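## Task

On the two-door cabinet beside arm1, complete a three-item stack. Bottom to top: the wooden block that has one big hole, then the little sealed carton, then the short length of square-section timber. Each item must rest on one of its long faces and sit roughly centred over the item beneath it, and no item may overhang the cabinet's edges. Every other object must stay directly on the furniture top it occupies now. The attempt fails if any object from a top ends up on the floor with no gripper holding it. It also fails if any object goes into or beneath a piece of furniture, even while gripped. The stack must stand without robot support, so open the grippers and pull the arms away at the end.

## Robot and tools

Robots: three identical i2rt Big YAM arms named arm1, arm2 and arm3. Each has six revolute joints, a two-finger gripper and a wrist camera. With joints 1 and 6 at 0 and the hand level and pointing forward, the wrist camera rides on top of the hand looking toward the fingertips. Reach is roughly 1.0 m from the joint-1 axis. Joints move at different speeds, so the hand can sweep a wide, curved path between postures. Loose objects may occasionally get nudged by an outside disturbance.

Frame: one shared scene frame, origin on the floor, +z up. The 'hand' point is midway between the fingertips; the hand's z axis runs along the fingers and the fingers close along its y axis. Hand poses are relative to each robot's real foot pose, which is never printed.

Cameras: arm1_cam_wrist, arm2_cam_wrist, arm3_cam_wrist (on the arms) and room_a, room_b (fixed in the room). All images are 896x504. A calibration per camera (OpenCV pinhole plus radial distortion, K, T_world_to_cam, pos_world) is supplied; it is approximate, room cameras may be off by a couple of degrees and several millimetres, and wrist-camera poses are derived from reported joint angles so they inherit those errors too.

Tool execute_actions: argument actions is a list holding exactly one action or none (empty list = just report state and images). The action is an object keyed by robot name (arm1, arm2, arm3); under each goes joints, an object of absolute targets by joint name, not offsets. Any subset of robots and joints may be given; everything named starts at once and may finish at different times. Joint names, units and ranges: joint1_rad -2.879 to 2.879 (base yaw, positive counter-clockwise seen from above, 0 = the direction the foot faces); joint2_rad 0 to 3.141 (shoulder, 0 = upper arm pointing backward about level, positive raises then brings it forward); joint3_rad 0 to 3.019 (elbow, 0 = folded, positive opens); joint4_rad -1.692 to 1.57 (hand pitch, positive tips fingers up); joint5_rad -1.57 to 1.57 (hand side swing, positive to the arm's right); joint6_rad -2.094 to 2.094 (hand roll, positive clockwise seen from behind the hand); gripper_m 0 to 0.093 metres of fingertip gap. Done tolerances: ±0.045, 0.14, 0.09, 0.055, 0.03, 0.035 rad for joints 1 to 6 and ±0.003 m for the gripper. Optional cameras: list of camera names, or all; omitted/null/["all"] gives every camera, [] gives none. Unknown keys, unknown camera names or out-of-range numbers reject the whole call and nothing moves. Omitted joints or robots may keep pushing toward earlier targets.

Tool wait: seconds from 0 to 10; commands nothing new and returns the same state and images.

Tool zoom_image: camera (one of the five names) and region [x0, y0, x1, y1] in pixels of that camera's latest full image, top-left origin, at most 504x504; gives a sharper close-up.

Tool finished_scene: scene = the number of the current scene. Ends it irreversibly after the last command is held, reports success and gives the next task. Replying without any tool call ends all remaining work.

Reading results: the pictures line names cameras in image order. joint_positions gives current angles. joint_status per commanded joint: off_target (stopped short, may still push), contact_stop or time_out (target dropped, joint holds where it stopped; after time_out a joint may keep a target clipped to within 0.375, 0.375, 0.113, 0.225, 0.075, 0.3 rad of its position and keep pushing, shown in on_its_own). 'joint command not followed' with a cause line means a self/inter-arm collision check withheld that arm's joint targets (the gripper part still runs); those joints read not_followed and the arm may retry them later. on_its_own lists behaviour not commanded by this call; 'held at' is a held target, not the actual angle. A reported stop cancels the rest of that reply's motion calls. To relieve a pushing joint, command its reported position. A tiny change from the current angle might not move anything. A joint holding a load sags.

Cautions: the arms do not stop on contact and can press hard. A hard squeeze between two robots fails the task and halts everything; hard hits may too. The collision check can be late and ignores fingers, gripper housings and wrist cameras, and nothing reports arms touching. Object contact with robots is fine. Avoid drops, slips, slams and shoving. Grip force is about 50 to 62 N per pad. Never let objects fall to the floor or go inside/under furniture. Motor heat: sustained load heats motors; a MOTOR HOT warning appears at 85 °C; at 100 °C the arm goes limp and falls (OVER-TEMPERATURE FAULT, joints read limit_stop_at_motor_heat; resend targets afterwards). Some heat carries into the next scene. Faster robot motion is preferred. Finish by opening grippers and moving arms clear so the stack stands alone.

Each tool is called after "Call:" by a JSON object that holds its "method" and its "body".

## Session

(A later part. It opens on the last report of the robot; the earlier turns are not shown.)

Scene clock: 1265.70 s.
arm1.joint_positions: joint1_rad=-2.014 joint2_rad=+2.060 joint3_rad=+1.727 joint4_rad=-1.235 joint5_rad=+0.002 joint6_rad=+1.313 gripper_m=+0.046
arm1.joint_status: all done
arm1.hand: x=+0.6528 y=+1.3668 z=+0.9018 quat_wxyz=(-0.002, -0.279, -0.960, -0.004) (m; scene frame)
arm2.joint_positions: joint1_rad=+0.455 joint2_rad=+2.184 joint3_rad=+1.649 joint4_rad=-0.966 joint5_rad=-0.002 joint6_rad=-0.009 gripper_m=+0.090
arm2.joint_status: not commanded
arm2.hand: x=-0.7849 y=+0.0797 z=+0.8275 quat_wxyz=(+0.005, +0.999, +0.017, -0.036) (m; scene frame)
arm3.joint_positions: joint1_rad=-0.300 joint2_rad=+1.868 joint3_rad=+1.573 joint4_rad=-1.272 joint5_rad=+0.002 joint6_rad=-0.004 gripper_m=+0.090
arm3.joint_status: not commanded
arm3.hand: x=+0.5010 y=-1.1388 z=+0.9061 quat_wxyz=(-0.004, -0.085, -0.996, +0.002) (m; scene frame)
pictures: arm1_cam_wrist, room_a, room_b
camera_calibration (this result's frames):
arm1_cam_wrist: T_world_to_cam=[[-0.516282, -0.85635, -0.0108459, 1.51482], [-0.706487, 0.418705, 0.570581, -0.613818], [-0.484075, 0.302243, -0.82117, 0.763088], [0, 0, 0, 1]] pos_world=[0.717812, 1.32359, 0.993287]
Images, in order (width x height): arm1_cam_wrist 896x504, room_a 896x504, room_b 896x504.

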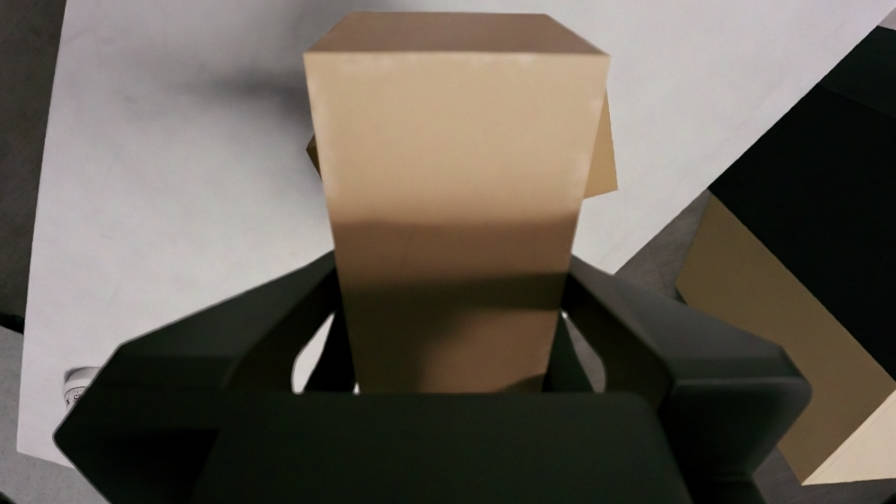

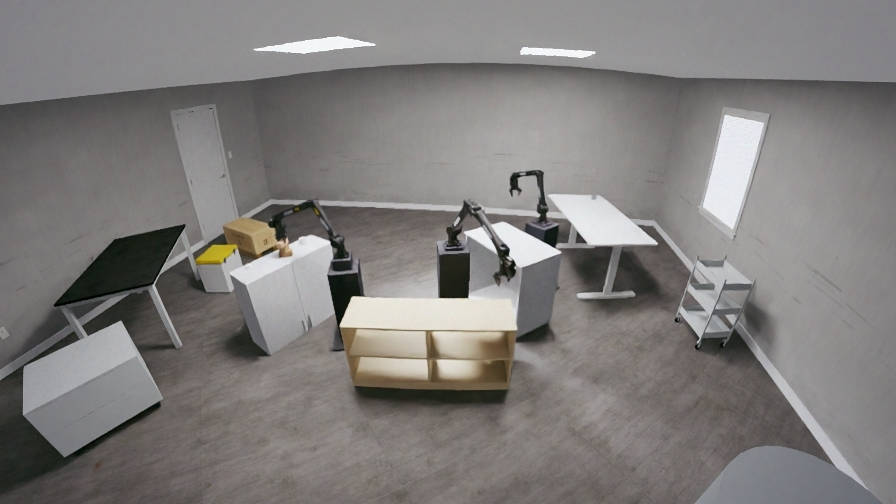

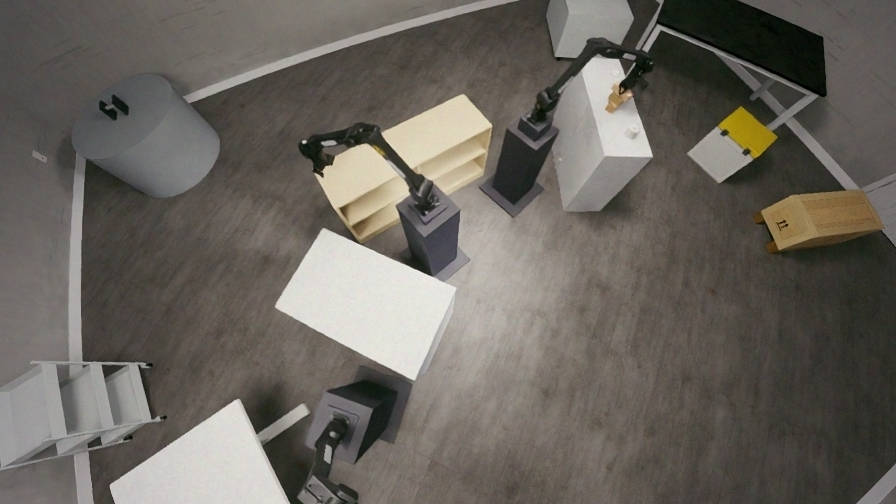

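Call:
{"method": "zoom_image", "body": {"camera": "room_b", "region": [590, 60, 660, 130]}}

Call:
{"method": "zoom_image", "body": {"camera": "room_a", "region": [255, 215, 325, 270]}}

Region (590, 60, 660, 130) of room_b's 896x504 image, scaled by 7.200, with more detail than that image has.

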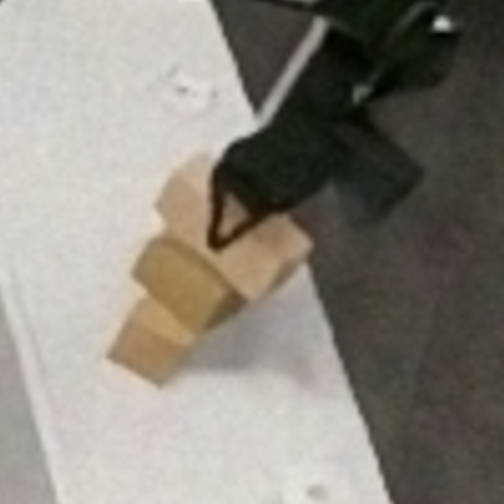

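Region (255, 215, 325, 270) of room_a's 896x504 image, scaled by 7.200, with more detail than that image has; it fills the top 396 rows of this view, and the rest is white.

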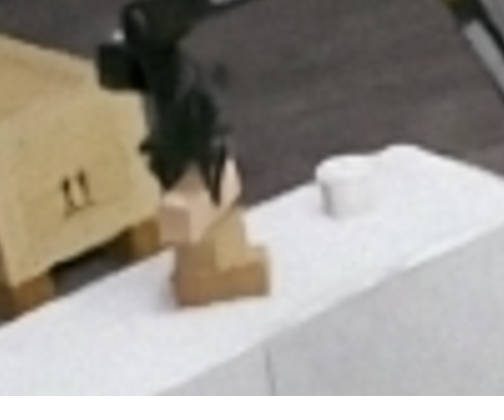

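Call:
{"method": "execute_actions", "body": {"actions": [{"arm1":{"joints":{"joint3_rad":1.712,"joint4_rad":-1.2}}}], "cameras": ["arm1_cam_wrist","room_a","room_b"]}}

Scene clock: 1280.50 s.
arm1.joint_positions: joint1_rad=-2.014 joint2_rad=+2.060 joint3_rad=+1.712 joint4_rad=-1.217 joint5_rad=+0.002 joint6_rad=+1.313 gripper_m=+0.046
arm1.joint_status: all done
arm1.hand: x=+0.6519 y=+1.3660 z=+0.8963 quat_wxyz=(-0.003, -0.279, -0.960, -0.005) (m; scene frame)
arm2.joint_positions: joint1_rad=+0.455 joint2_rad=+2.184 joint3_rad=+1.649 joint4_rad=-0.966 joint5_rad=-0.002 joint6_rad=-0.009 gripper_m=+0.090
arm2.joint_status: not commanded
arm2.hand: x=-0.7849 y=+0.0797 z=+0.8275 quat_wxyz=(+0.005, +0.999, +0.017, -0.036) (m; scene frame)
arm3.joint_positions: joint1_rad=-0.300 joint2_rad=+1.868 joint3_rad=+1.573 joint4_rad=-1.272 joint5_rad=+0.002 joint6_rad=-0.004 gripper_m=+0.090
arm3.joint_status: not commanded
arm3.hand: x=+0.5010 y=-1.1388 z=+0.9061 quat_wxyz=(-0.004, -0.085, -0.996, +0.002) (m; scene frame)
pictures: arm1_cam_wrist, room_a, room_b
camera_calibration (this result's frames):
arm1_cam_wrist: T_world_to_cam=[[-0.515935, -0.856517, -0.0137776, 1.51628], [-0.70792, 0.417259, 0.569864, -0.607411], [-0.482349, 0.303766, -0.821624, 0.755591], [0, 0, 0, 1]] pos_world=[0.716762, 1.32264, 0.987844]
Images, in order (width x height): arm1_cam_wrist 896x504, room_a 896x504, room_b 896x504.

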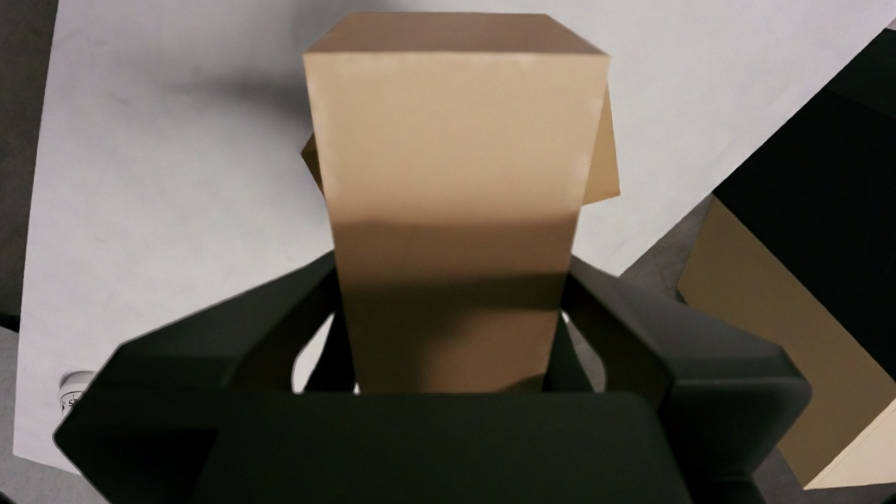

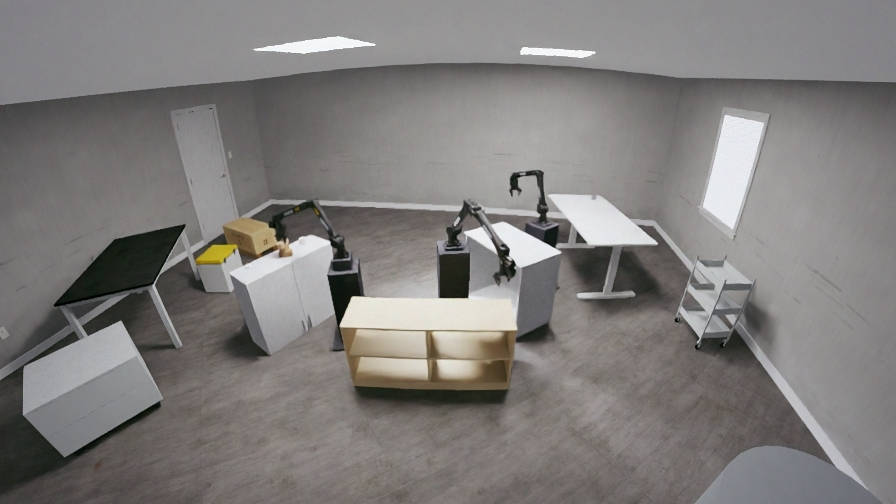

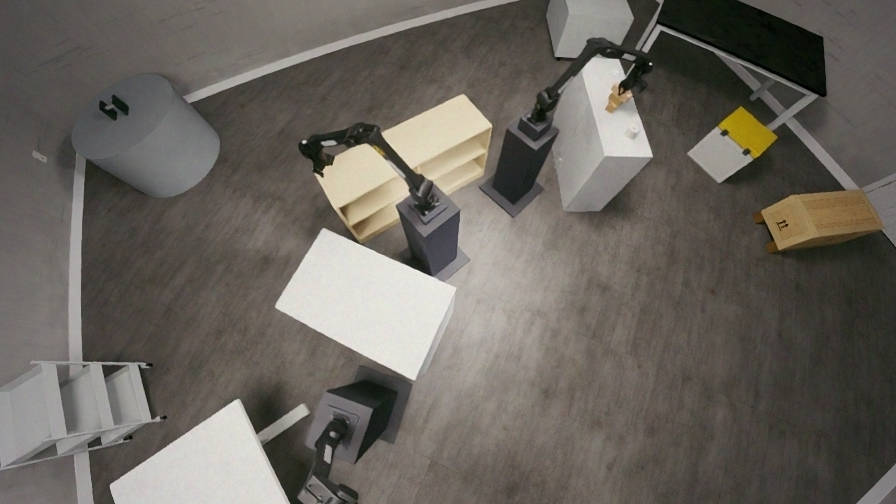

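Call:
{"method": "execute_actions", "body": {"actions": [{"arm1":{"joints":{"joint3_rad":1.694,"joint4_rad":-1.184}}}], "cameras": ["arm1_cam_wrist","room_a","room_b"]}}

Scene clock: 1285.00 s.
arm1.joint_positions: joint1_rad=-2.014 joint2_rad=+2.059 joint3_rad=+1.707 joint4_rad=-1.211 joint5_rad=+0.002 joint6_rad=+1.313 gripper_m=+0.046
arm1.joint_status: all done
arm1.hand: x=+0.6517 y=+1.3658 z=+0.8952 quat_wxyz=(-0.003, -0.279, -0.960, -0.006) (m; scene frame)
arm2.joint_positions: joint1_rad=+0.455 joint2_rad=+2.184 joint3_rad=+1.649 joint4_rad=-0.966 joint5_rad=-0.002 joint6_rad=-0.009 gripper_m=+0.090
arm2.joint_status: not commanded
arm2.hand: x=-0.7849 y=+0.0797 z=+0.8275 quat_wxyz=(+0.005, +0.999, +0.017, -0.036) (m; scene frame)
arm3.joint_positions: joint1_rad=-0.300 joint2_rad=+1.868 joint3_rad=+1.573 joint4_rad=-1.272 joint5_rad=+0.002 joint6_rad=-0.004 gripper_m=+0.090
arm3.joint_status: not commanded
arm3.hand: x=+0.5010 y=-1.1388 z=+0.9061 quat_wxyz=(-0.004, -0.085, -0.996, +0.002) (m; scene frame)
pictures: arm1_cam_wrist, room_a, room_b
camera_calibration (this result's frames):
arm1_cam_wrist: T_world_to_cam=[[-0.515916, -0.85649, -0.0159769, 1.51792], [-0.708872, 0.416376, 0.569325, -0.604546], [-0.480969, 0.305049, -0.821957, 0.752296], [0, 0, 0, 1]] pos_world=[0.716404, 1.32231, 0.98679]
Images, in order (width x height): arm1_cam_wrist 896x504, room_a 896x504, room_b 896x504.

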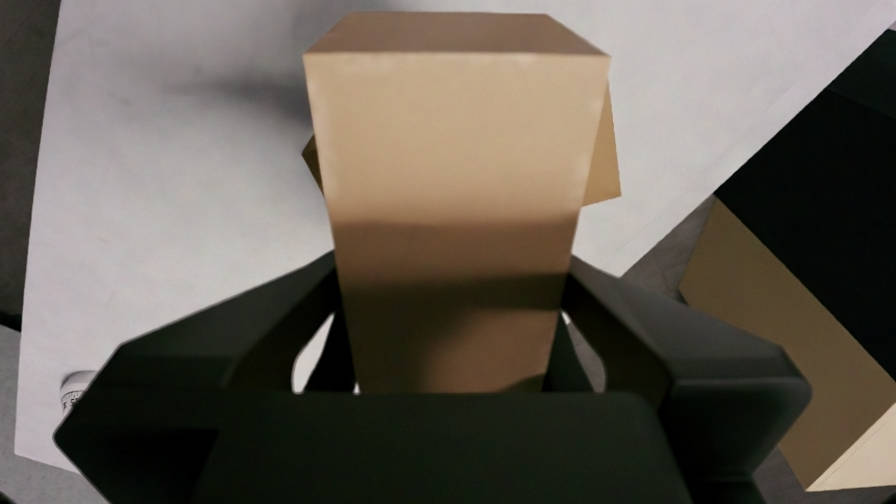

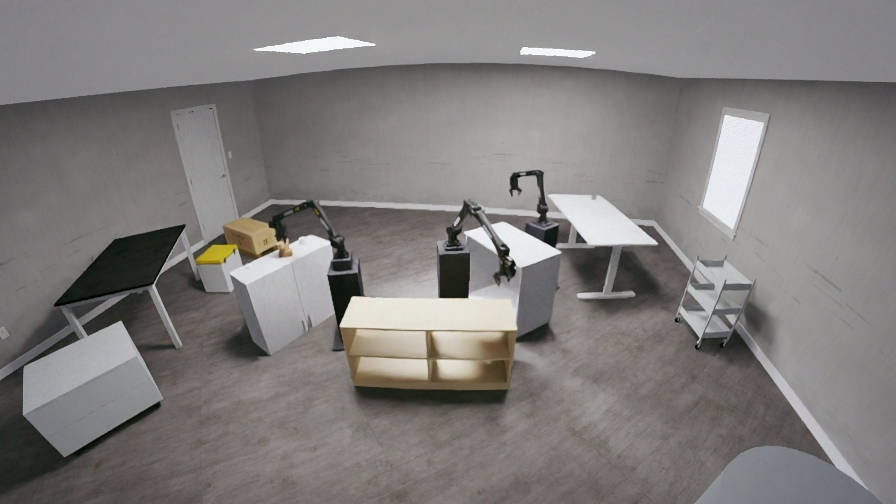

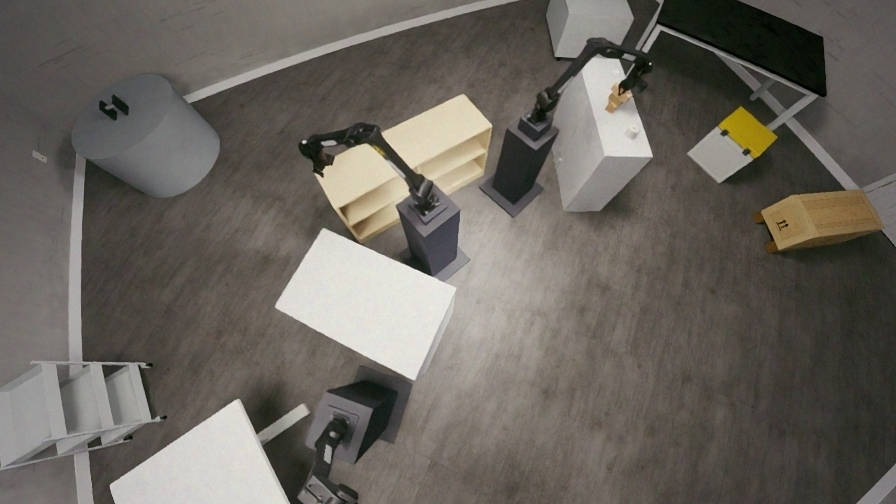

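Call:
{"method": "execute_actions", "body": {"actions": [{"arm1":{"joints":{"joint3_rad":1.707,"joint4_rad":-1.205,"gripper_m":0.09}}}], "cameras": ["arm1_cam_wrist","room_a","room_b"]}}

Scene clock: 1297.47 s.
arm1.joint_positions: joint1_rad=-2.014 joint2_rad=+2.058 joint3_rad=+1.706 joint4_rad=-1.211 joint5_rad=+0.002 joint6_rad=+1.313 gripper_m=+0.090
arm1.joint_status: all done
arm1.hand: x=+0.6515 y=+1.3657 z=+0.8952 quat_wxyz=(-0.003, -0.279, -0.960, -0.006) (m; scene frame)
arm2.joint_positions: joint1_rad=+0.455 joint2_rad=+2.184 joint3_rad=+1.649 joint4_rad=-0.966 joint5_rad=-0.002 joint6_rad=-0.009 gripper_m=+0.090
arm2.joint_status: not commanded
arm2.hand: x=-0.7849 y=+0.0797 z=+0.8275 quat_wxyz=(+0.005, +0.999, +0.017, -0.036) (m; scene frame)
arm3.joint_positions: joint1_rad=-0.300 joint2_rad=+1.868 joint3_rad=+1.573 joint4_rad=-1.272 joint5_rad=+0.002 joint6_rad=-0.004 gripper_m=+0.090
arm3.joint_status: not commanded
arm3.hand: x=+0.5010 y=-1.1388 z=+0.9061 quat_wxyz=(-0.004, -0.085, -0.996, +0.002) (m; scene frame)
pictures: arm1_cam_wrist, room_a, room_b
camera_calibration (this result's frames):
arm1_cam_wrist: T_world_to_cam=[[-0.515919, -0.856495, -0.0156103, 1.51735], [-0.708714, 0.416523, 0.569415, -0.604964], [-0.481199, 0.304835, -0.821902, 0.752611], [0, 0, 0, 1]] pos_world=[0.716239, 1.32216, 0.986734]
Images, in order (width x height): arm1_cam_wrist 896x504, room_a 896x504, room_b 896x504.

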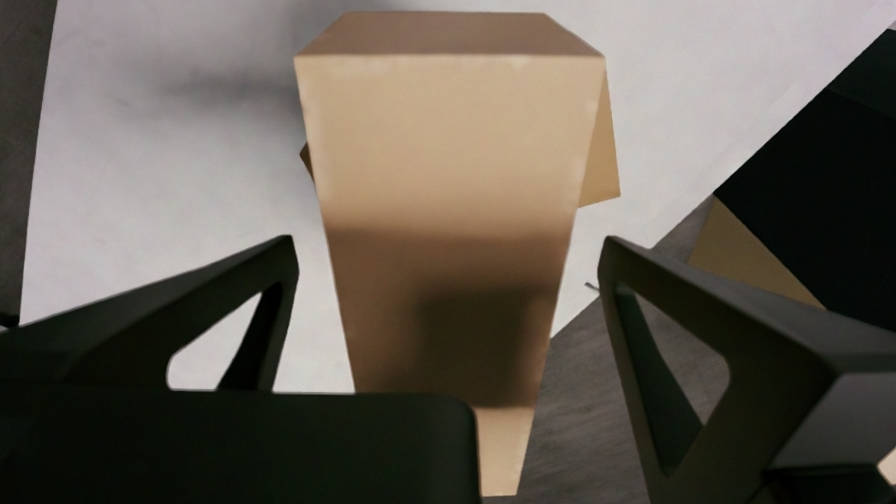

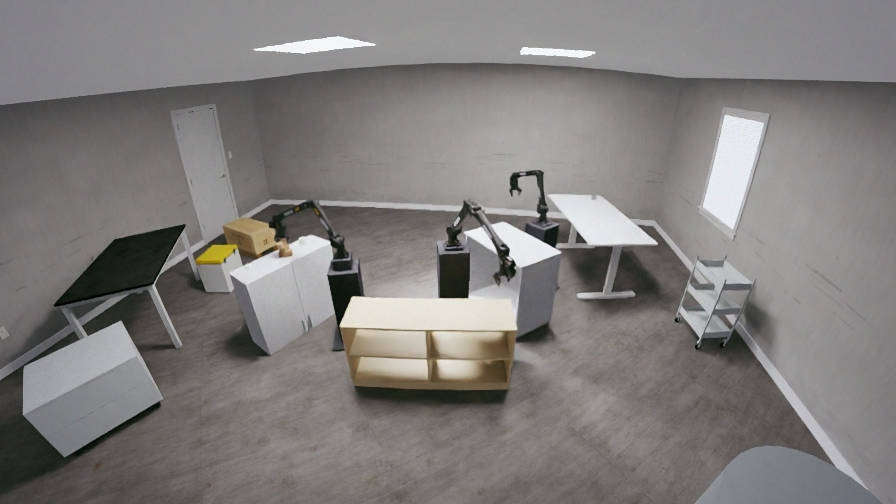

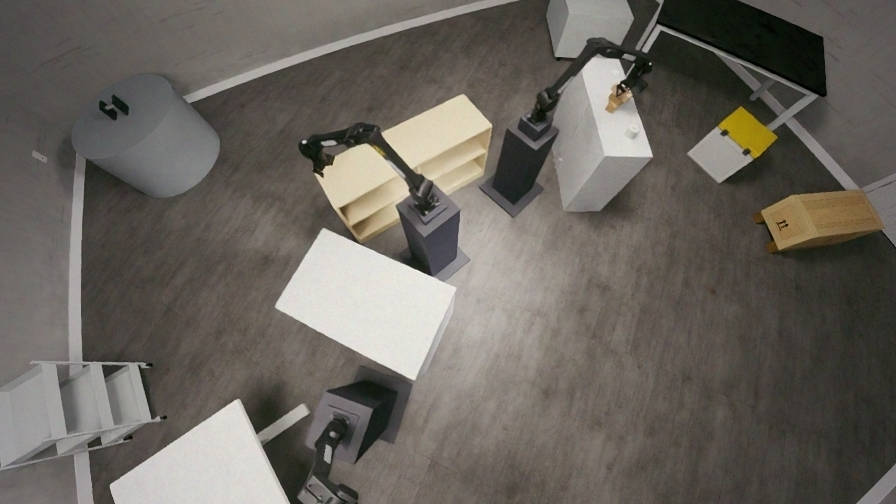

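Call:
{"method": "execute_actions", "body": {"actions": [{"arm1":{"joints":{"joint2_rad":1.92}}}], "cameras": ["arm1_cam_wrist","room_a","room_b"]}}

Scene clock: 1311.60 s.
arm1.joint_positions: joint1_rad=-2.014 joint2_rad=+1.918 joint3_rad=+1.700 joint4_rad=-1.211 joint5_rad=+0.002 joint6_rad=+1.313 gripper_m=+0.090
arm1.joint_status: all done
arm1.hand: x=+0.6531 y=+1.3669 z=+0.9767 quat_wxyz=(-0.038, -0.278, -0.958, -0.063) (m; scene frame)
arm2.joint_positions: joint1_rad=+0.455 joint2_rad=+2.184 joint3_rad=+1.649 joint4_rad=-0.966 joint5_rad=-0.002 joint6_rad=-0.009 gripper_m=+0.090
arm2.joint_status: not commanded
arm2.hand: x=-0.7849 y=+0.0797 z=+0.8275 quat_wxyz=(+0.005, +0.999, +0.017, -0.036) (m; scene frame)
arm3.joint_positions: joint1_rad=-0.300 joint2_rad=+1.868 joint3_rad=+1.573 joint4_rad=-1.272 joint5_rad=+0.002 joint6_rad=-0.004 gripper_m=+0.090
arm3.joint_status: not commanded
arm3.hand: x=+0.5010 y=-1.1388 z=+0.9061 quat_wxyz=(-0.004, -0.085, -0.996, +0.002) (m; scene frame)
pictures: arm1_cam_wrist, room_a, room_b
camera_calibration (this result's frames):
arm1_cam_wrist: T_world_to_cam=[[-0.508448, -0.84907, -0.143387, 1.63025], [-0.762577, 0.36665, 0.532959, -0.511771], [-0.399946, 0.380326, -0.833904, 0.675489], [0, 0, 0, 1]] pos_world=[0.708791, 1.31493, 1.0698]
Images, in order (width x height): arm1_cam_wrist 896x504, room_a 896x504, room_b 896x504.

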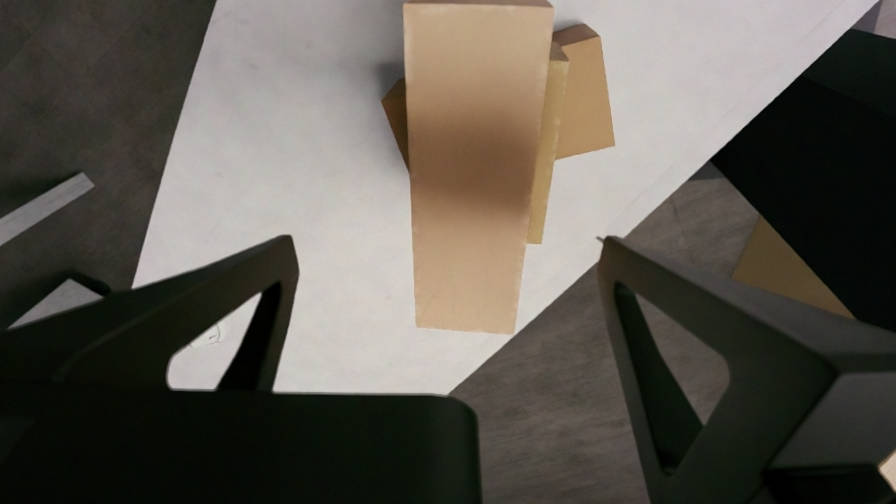

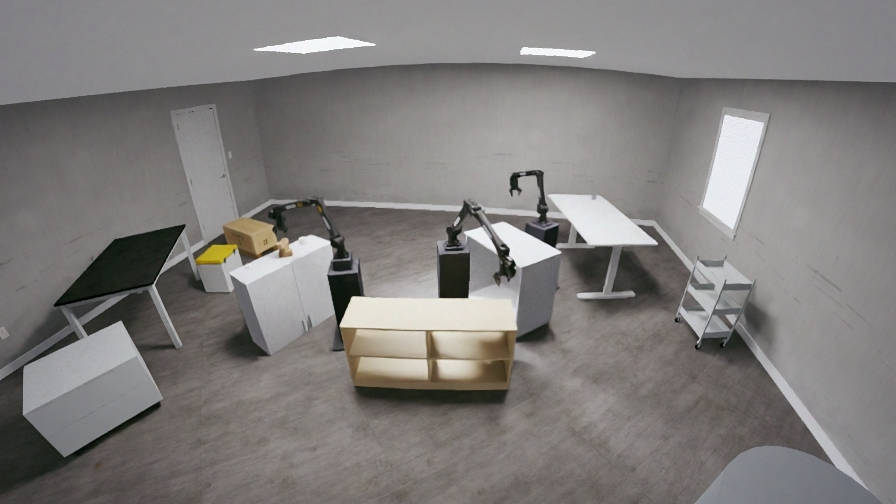

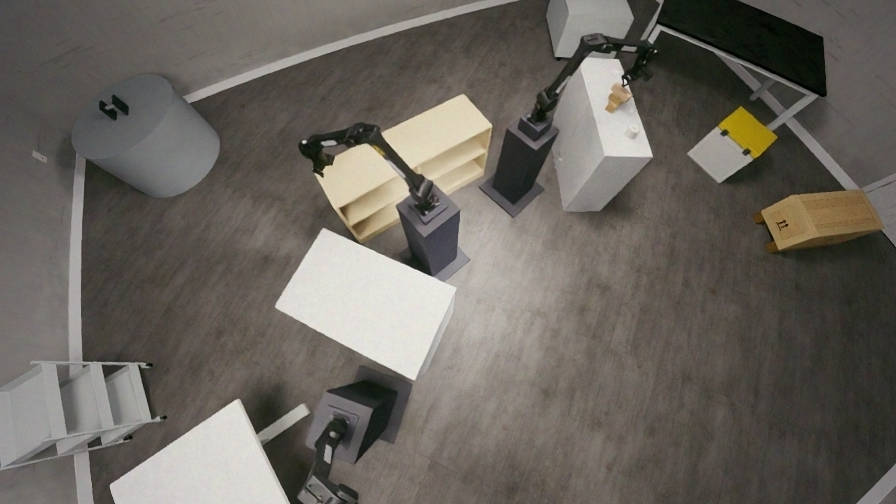

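Call:
{"method": "zoom_image", "body": {"camera": "arm1_cam_wrist", "region": [350, 0, 650, 350]}}

Region (350, 0, 650, 350) of arm1_cam_wrist's 896x504 image, scaled by 1.440, with more detail than that image has; it fills the left 432 columns of this view, and the rest is white.

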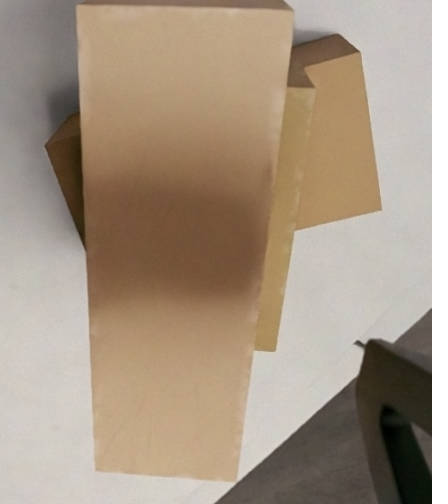

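Call:
{"method": "execute_actions", "body": {"actions": [{"arm1":{"joints":{"joint1_rad":-0.9,"joint3_rad":1.85}}}], "cameras": ["room_a","room_b"]}}

Scene clock: 1367.83 s.
arm1.joint_positions: joint1_rad=-0.898 joint2_rad=+1.919 joint3_rad=+1.811 joint4_rad=-1.211 joint5_rad=-0.001 joint6_rad=+1.313 gripper_m=+0.090
arm1.joint_status: all done
arm1.hand: x=+0.0071 y=+1.5719 z=+1.0229 quat_wxyz=(+0.001, +0.270, -0.954, -0.128) (m; scene frame)
arm2.joint_positions: joint1_rad=+0.455 joint2_rad=+2.184 joint3_rad=+1.649 joint4_rad=-0.966 joint5_rad=-0.002 joint6_rad=-0.009 gripper_m=+0.090
arm2.joint_status: not commanded
arm2.hand: x=-0.7849 y=+0.0797 z=+0.8275 quat_wxyz=(+0.005, +0.999, +0.017, -0.036) (m; scene frame)
arm3.joint_positions: joint1_rad=-0.300 joint2_rad=+1.868 joint3_rad=+1.573 joint4_rad=-1.272 joint5_rad=+0.002 joint6_rad=-0.004 gripper_m=+0.090
arm3.joint_status: not commanded
arm3.hand: x=+0.5010 y=-1.1388 z=+0.9061 quat_wxyz=(-0.004, -0.085, -0.996, +0.002) (m; scene frame)
pictures: room_a, room_b
Images, in order (width x height): room_a 896x504, room_b 896x504.

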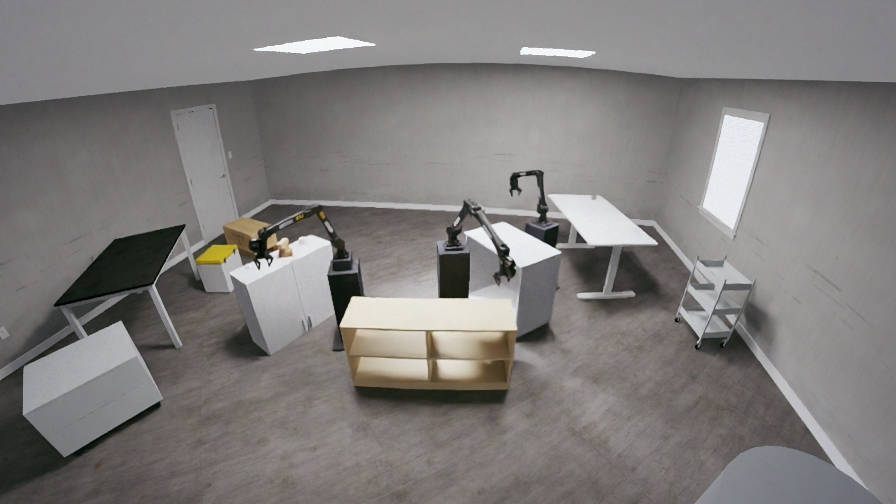

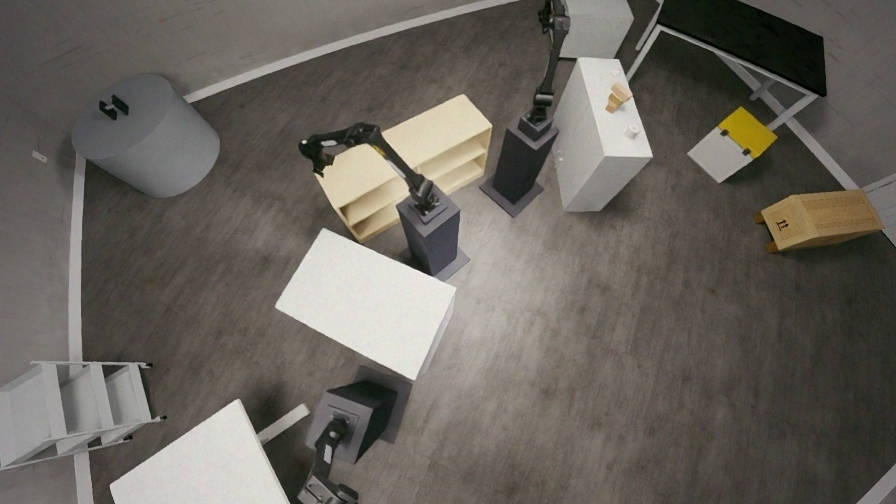

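Call:
{"method": "zoom_image", "body": {"camera": "room_b", "region": [560, 50, 670, 160]}}

Call:
{"method": "zoom_image", "body": {"camera": "room_a", "region": [235, 215, 335, 290]}}

Region (560, 50, 670, 160) of room_b's 896x504 image, scaled by 4.582, with more detail than that image has.

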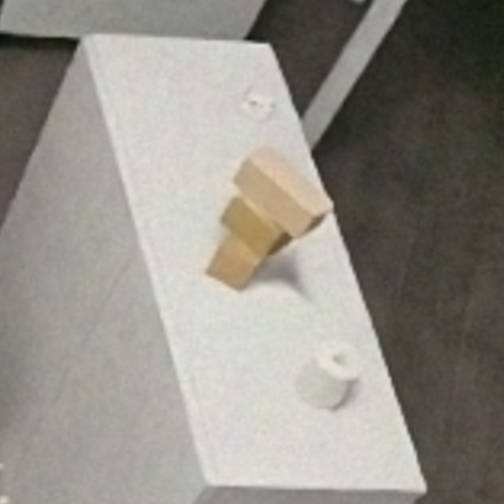

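Region (235, 215, 335, 290) of room_a's 896x504 image, scaled by 5.040, with more detail than that image has; it fills the top 378 rows of this view, and the rest is white.

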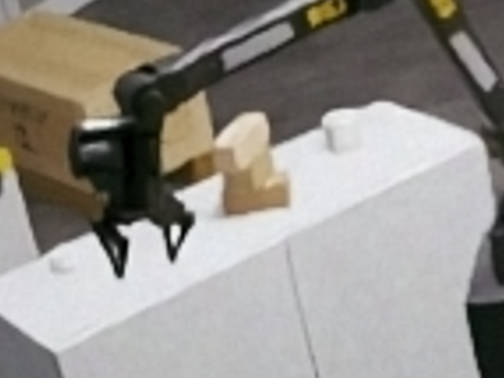

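Call:
{"method": "finished_scene", "body": {"scene": 2}}

The scene is finished: the task was done.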